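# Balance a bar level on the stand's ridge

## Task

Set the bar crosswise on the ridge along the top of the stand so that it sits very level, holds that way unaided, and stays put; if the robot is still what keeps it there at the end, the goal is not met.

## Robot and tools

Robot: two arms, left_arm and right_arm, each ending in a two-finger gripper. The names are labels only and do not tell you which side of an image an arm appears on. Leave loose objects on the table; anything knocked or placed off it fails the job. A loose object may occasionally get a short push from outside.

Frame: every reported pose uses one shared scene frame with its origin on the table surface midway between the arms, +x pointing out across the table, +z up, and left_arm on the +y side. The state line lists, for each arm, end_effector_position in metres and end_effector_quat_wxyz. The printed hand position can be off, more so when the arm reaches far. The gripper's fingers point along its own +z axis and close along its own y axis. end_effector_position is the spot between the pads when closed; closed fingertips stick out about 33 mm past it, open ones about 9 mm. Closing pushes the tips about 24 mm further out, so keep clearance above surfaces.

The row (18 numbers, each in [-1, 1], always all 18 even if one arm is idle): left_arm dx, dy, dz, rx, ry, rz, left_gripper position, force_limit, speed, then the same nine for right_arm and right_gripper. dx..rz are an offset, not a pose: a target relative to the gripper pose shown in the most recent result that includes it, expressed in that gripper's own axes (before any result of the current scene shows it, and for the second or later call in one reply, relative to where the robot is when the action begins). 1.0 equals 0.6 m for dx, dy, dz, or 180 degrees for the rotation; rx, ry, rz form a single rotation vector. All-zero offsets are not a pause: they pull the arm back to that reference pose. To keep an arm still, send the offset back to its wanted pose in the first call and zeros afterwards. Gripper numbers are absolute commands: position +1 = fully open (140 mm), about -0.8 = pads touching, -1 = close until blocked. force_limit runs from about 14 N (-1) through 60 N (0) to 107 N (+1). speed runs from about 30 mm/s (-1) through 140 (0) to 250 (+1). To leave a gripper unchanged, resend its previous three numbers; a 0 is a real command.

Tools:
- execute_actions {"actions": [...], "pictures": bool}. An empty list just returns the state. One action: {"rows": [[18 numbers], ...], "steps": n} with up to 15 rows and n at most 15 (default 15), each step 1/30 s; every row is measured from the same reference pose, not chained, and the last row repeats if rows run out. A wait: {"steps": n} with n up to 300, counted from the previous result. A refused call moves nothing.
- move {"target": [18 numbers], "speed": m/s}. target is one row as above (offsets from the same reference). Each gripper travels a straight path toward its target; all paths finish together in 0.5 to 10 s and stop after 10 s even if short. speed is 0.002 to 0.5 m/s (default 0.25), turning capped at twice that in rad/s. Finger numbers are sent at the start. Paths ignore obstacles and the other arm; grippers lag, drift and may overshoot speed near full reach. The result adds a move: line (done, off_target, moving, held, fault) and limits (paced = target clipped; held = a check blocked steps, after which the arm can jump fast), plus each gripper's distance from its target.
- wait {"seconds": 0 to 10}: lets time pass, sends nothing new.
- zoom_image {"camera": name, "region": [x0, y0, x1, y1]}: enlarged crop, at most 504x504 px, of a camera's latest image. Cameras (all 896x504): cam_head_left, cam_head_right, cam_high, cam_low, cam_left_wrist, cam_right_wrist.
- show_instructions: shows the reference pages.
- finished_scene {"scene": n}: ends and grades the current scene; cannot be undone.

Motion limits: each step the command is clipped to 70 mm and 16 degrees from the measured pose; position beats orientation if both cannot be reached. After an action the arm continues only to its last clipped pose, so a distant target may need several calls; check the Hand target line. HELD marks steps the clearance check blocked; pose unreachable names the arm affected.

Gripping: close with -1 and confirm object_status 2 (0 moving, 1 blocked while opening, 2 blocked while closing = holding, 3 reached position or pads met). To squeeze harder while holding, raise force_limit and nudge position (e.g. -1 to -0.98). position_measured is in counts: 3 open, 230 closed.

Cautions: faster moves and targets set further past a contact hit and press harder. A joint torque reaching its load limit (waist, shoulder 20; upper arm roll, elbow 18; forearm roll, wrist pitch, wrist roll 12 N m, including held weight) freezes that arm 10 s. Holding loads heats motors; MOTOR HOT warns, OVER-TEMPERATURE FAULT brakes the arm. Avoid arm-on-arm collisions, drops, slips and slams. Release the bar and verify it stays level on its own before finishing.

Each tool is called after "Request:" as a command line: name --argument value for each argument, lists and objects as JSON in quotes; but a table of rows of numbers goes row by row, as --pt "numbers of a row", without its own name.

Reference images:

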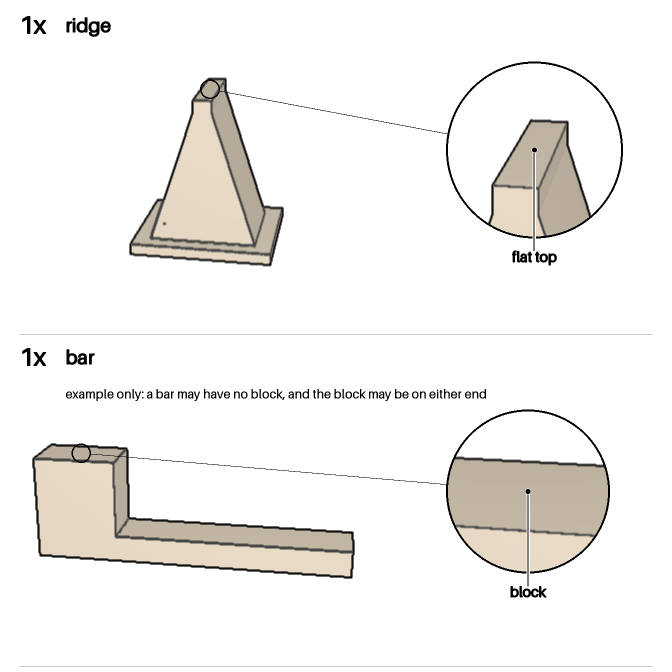

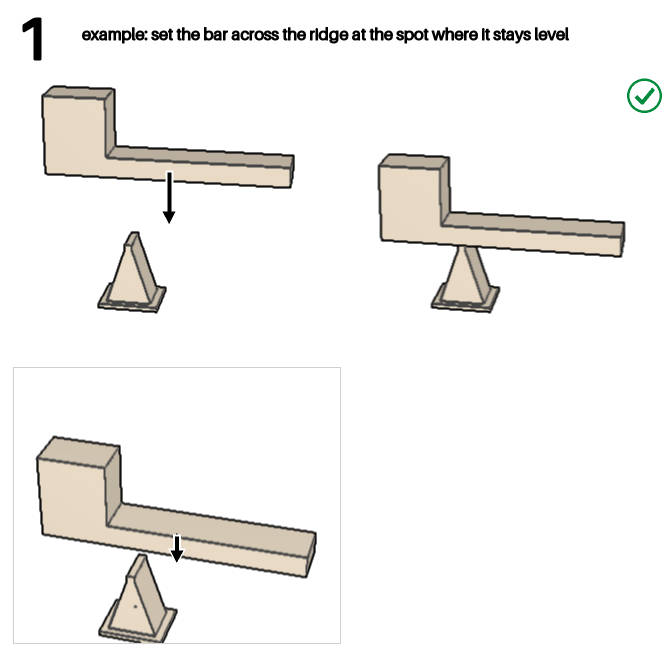

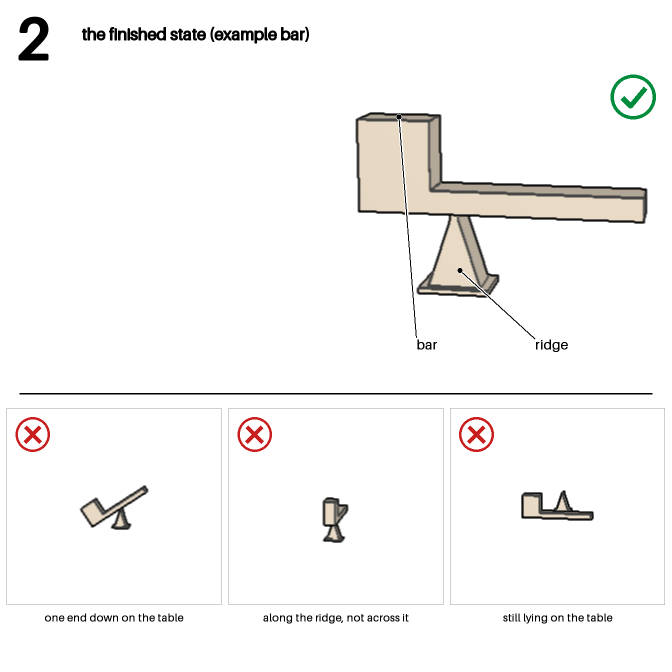

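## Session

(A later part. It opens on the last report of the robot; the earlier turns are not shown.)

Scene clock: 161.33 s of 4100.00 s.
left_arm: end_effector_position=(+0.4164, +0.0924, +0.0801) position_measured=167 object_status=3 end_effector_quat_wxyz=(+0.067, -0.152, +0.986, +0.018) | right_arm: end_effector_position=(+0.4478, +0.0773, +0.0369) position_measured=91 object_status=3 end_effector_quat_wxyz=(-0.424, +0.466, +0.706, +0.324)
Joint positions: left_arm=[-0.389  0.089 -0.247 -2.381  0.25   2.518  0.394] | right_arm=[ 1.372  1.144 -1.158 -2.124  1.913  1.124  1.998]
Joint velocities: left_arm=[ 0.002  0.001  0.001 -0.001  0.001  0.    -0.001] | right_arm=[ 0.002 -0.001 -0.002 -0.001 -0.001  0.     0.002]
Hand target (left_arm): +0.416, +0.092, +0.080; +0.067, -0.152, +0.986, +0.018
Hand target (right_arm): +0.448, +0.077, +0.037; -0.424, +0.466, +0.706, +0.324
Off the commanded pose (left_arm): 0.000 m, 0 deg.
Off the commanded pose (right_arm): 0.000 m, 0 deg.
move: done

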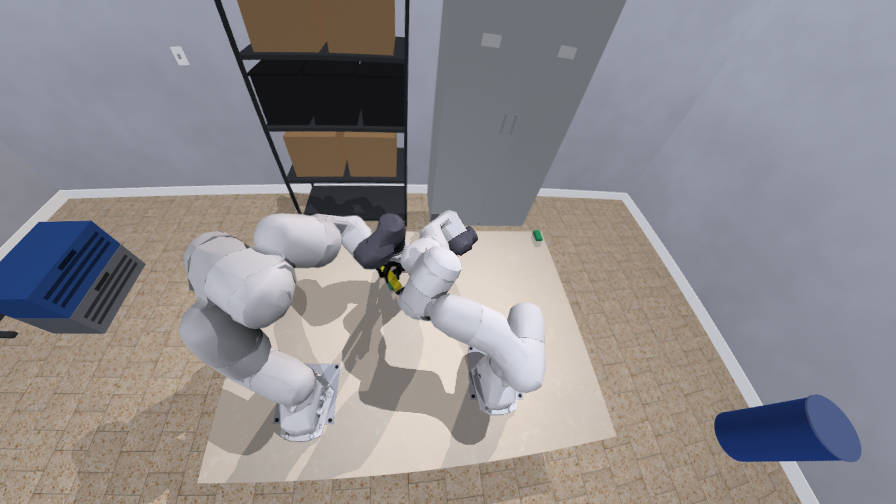

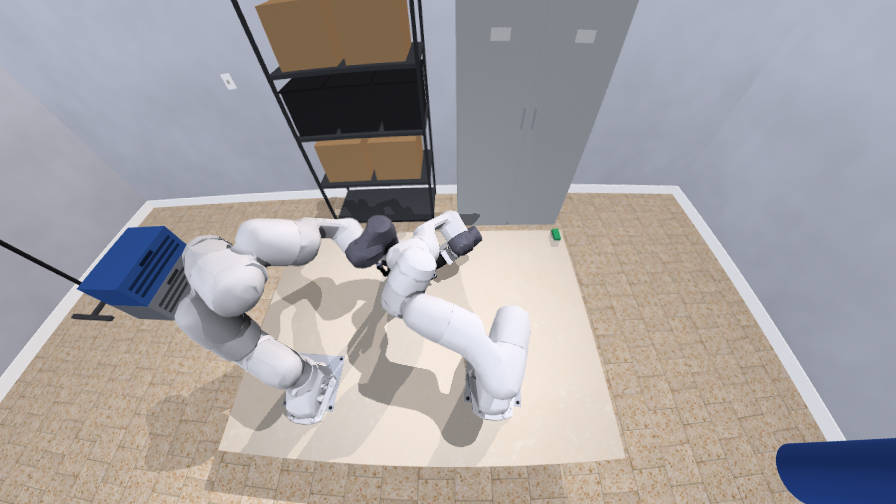

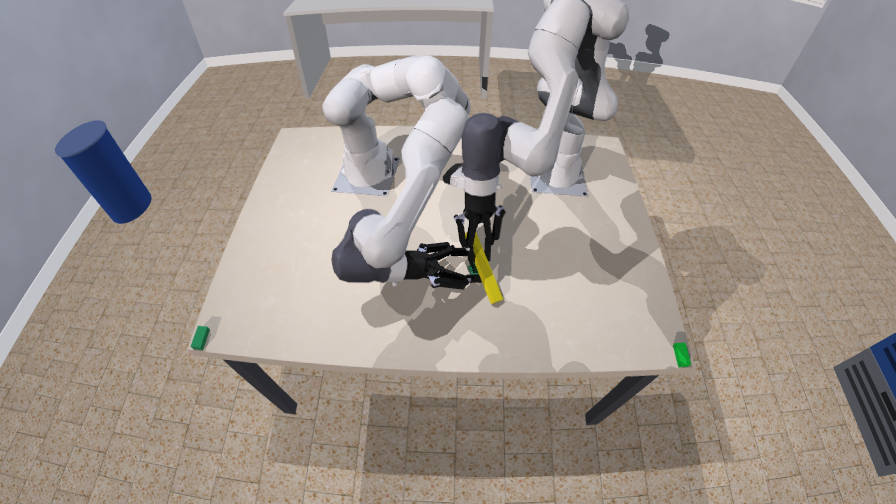

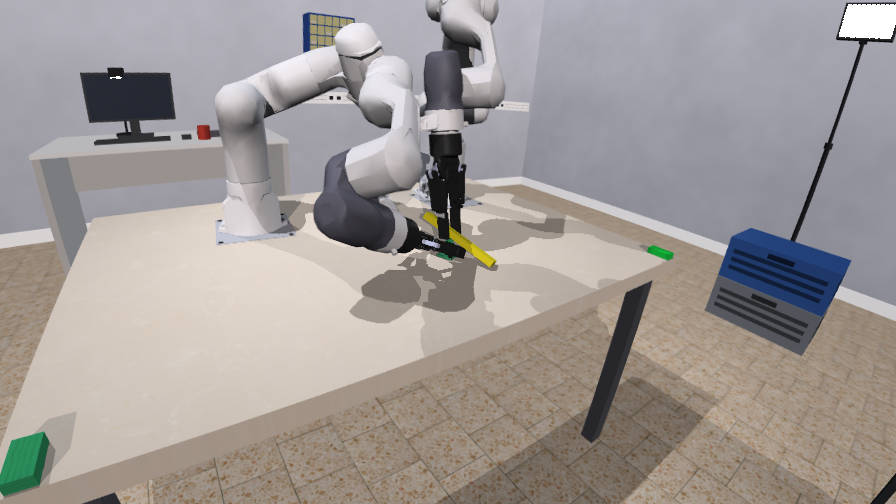

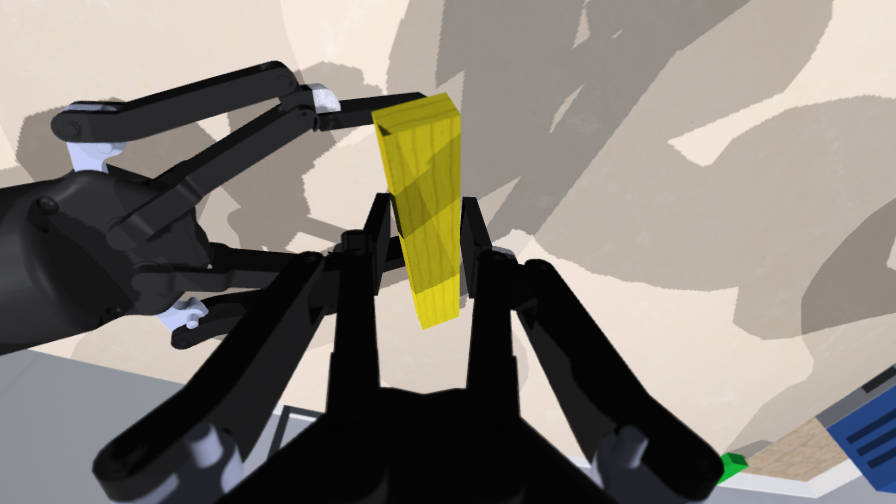

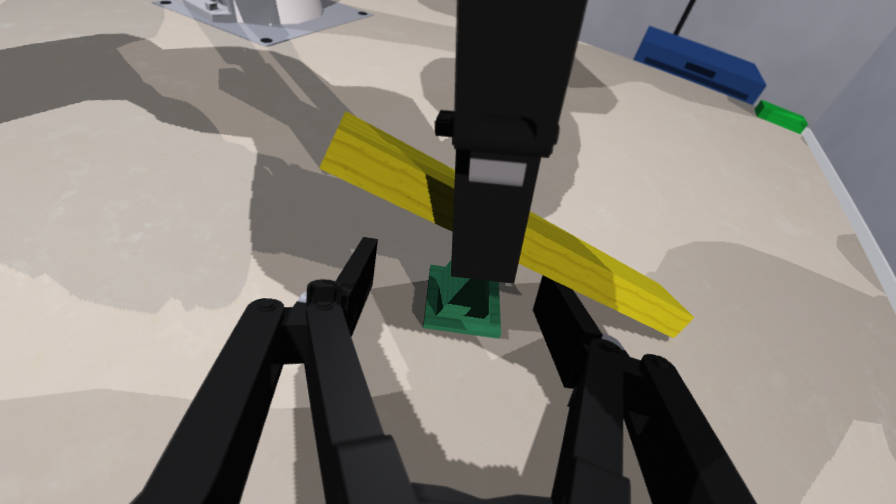

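Request:
move --target '[0,0,0,0,0,0,-1,0,-0.5,0.03,0,-0.06,0,0,0,0.3,0,0]' --speed 0.04

Request:
move --target '[0,0.12,-0.03,0,-0.11,0,-1,0,-0.5,0,0,0,0,0,0,0.3,0,0]' --speed 0.05

Scene clock: 167.20 s of 4100.00 s.
left_arm: end_effector_position=(+0.4224, +0.0876, +0.0876) position_measured=181 object_status=2 end_effector_quat_wxyz=(+0.075, -0.152, +0.985, +0.011) | right_arm: end_effector_position=(+0.4553, +0.0494, +0.0597) position_measured=91 object_status=3 end_effector_quat_wxyz=(-0.419, +0.473, +0.708, +0.316)
Joint positions: left_arm=[-0.389  0.081 -0.247 -2.375  0.25   2.525  0.394] | right_arm=[ 1.346  1.104 -1.209 -2.132  1.826  1.108  2.   ]
Joint velocities: left_arm=[ 0.    -0.003 -0.001 -0.     0.002  0.     0.   ] | right_arm=[-0.007 -0.016 -0.001  0.    -0.021  0.01   0.001]
Hand target (left_arm): +0.416, +0.092, +0.080; +0.067, -0.152, +0.986, +0.018
Hand target (right_arm): +0.456, +0.053, +0.068; -0.423, +0.466, +0.706, +0.324
Off the commanded pose (left_arm): 0.011 m, 1 deg.
Off the commanded pose (right_arm): 0.010 m, 1 deg.
After step 90, 1.50 s passed at rest.
move: off_target (left_arm, right_arm)

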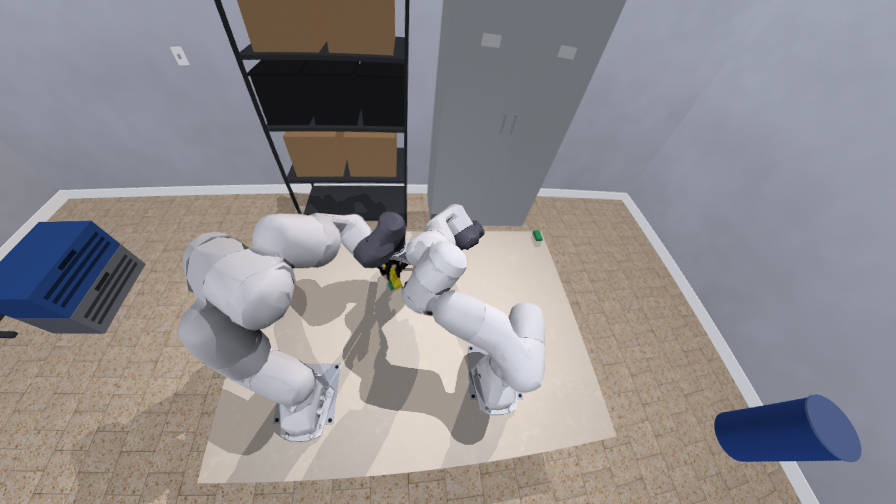

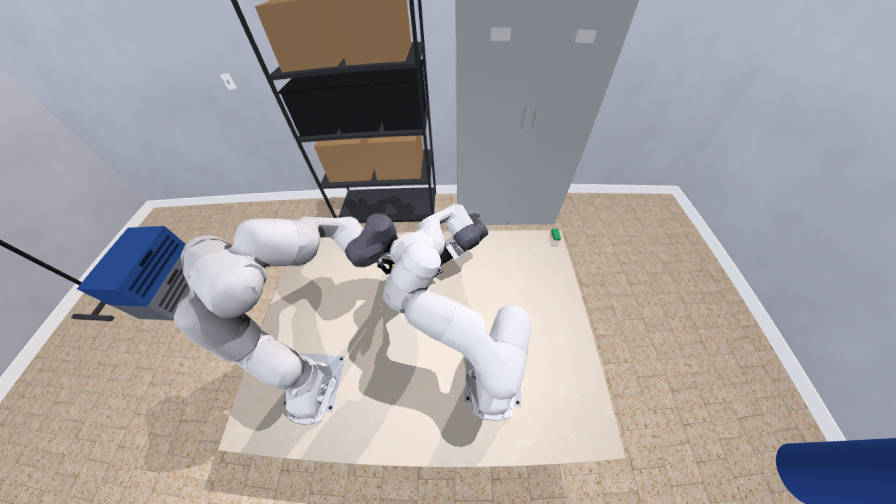

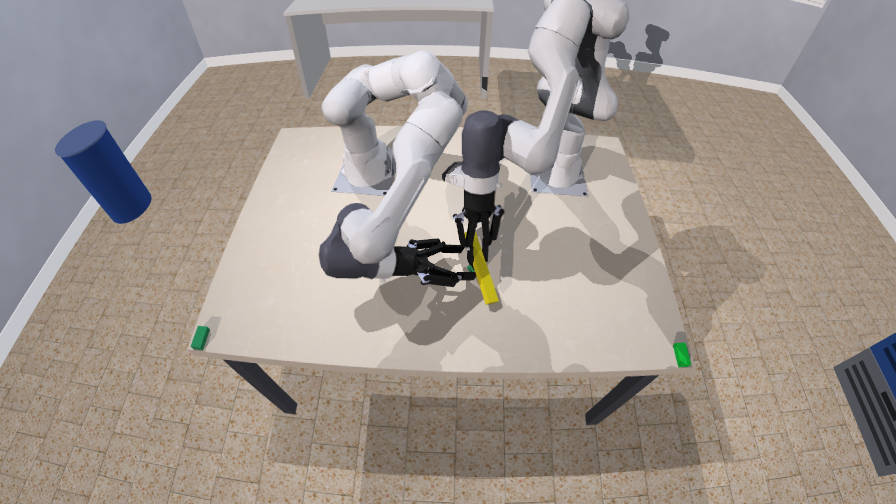

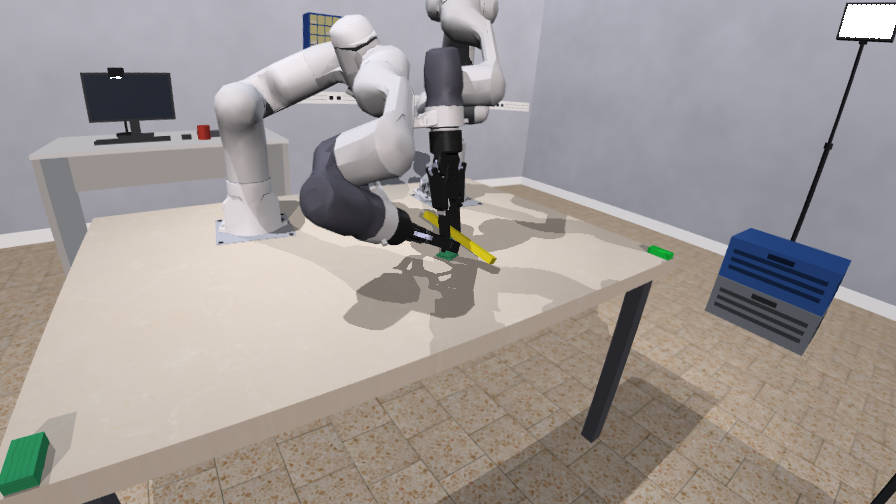

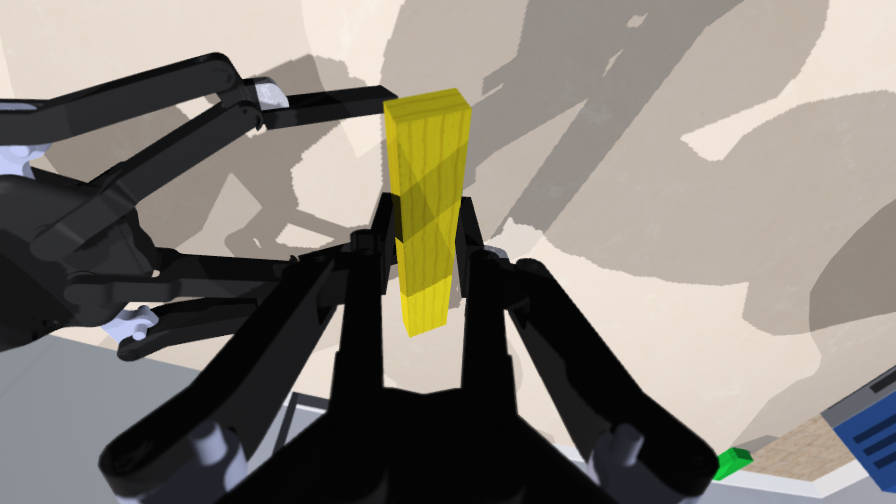

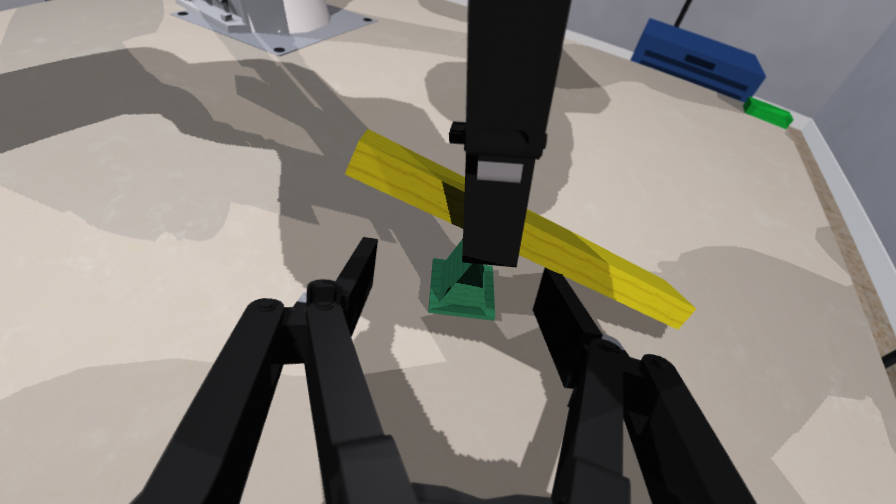

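Scene clock: 171.20 s of 4100.00 s.
left_arm: end_effector_position=(+0.4002, +0.1569, +0.1056) position_measured=181 object_status=2 end_effector_quat_wxyz=(+0.244, -0.145, +0.958, +0.040) | right_arm: end_effector_position=(+0.4554, +0.0490, +0.0590) position_measured=91 object_status=3 end_effector_quat_wxyz=(-0.419, +0.474, +0.708, +0.315)
Joint positions: left_arm=[-0.287 -0.179 -0.359 -2.695  0.849  2.663 -0.154] | right_arm=[ 1.346  1.104 -1.209 -2.132  1.825  1.11   2.001]
Joint velocities: left_arm=[ 0.007 -0.    -0.008  0.     0.006  0.002 -0.039] | right_arm=[-0.    -0.     0.001 -0.    -0.    -0.    -0.   ]
Hand target (left_arm): +0.401, +0.156, +0.106; +0.246, -0.150, +0.957, +0.037
Hand target (right_arm): +0.455, +0.049, +0.060; -0.419, +0.473, +0.708, +0.316
Off the commanded pose (left_arm): 0.003 m, 1 deg.
Off the commanded pose (right_arm): 0.001 m, 0 deg.
move: done

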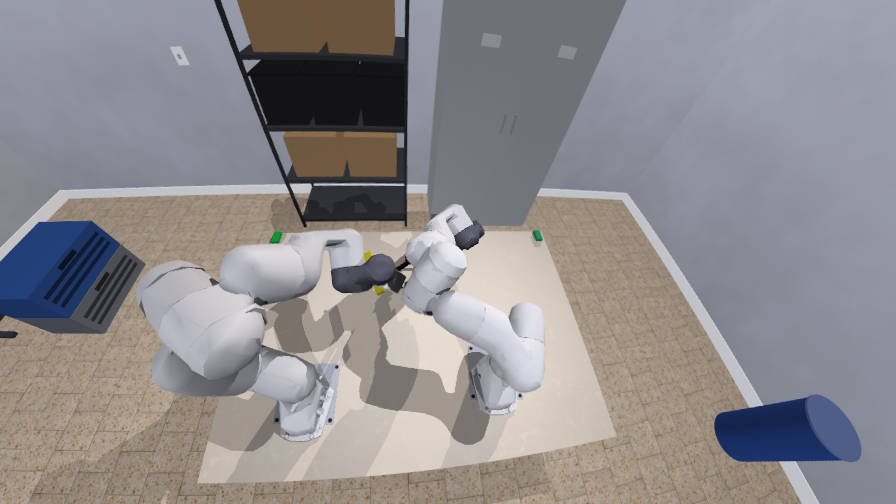

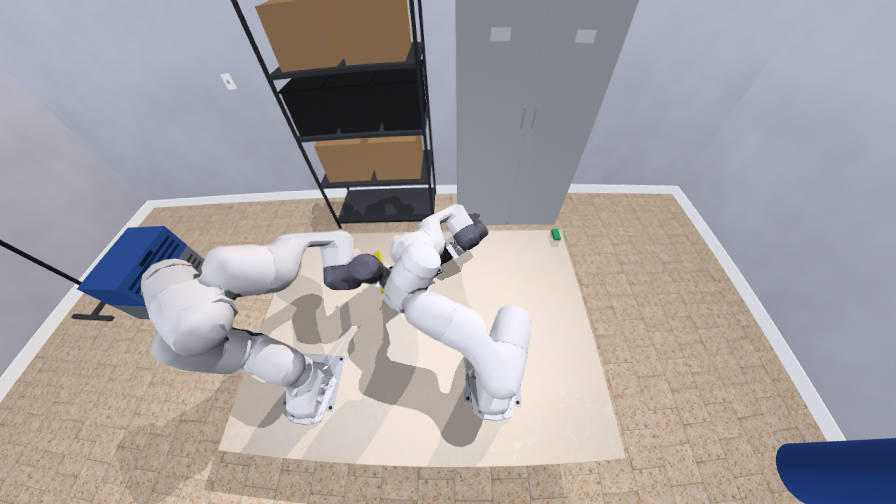

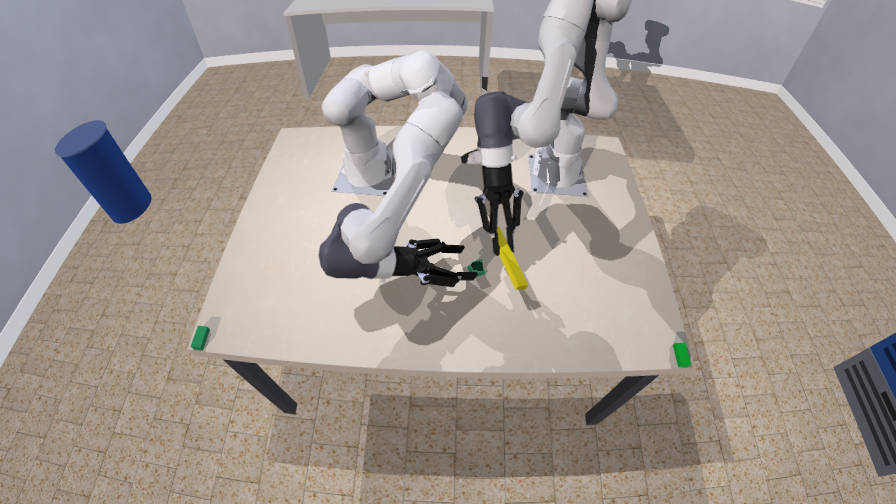

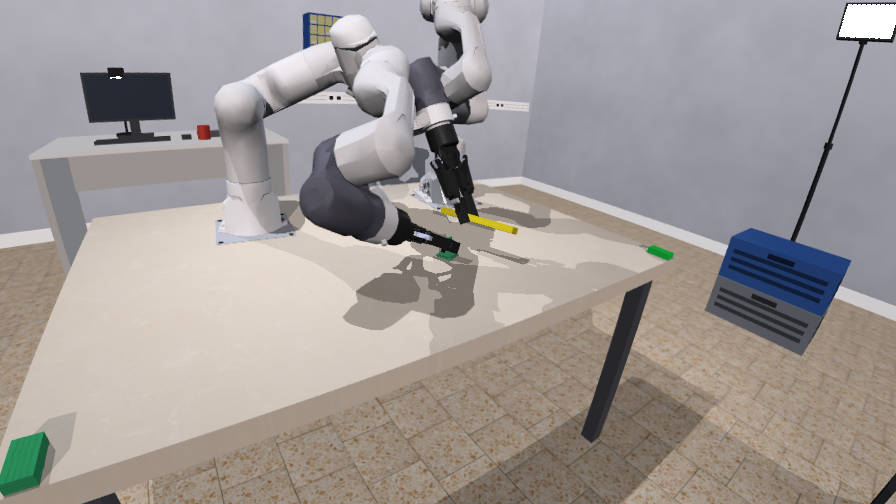

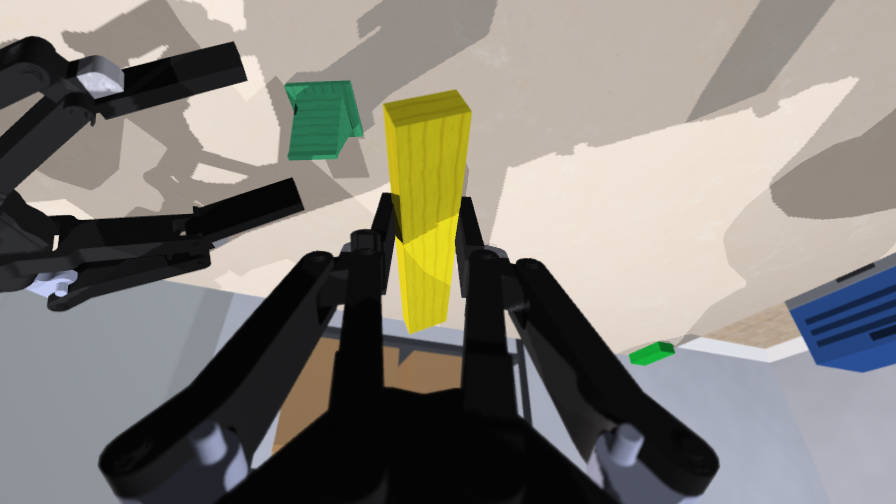

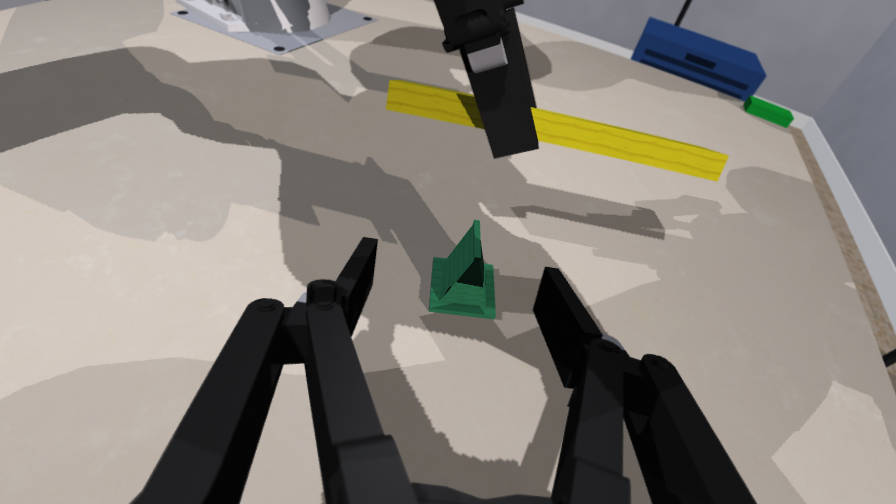

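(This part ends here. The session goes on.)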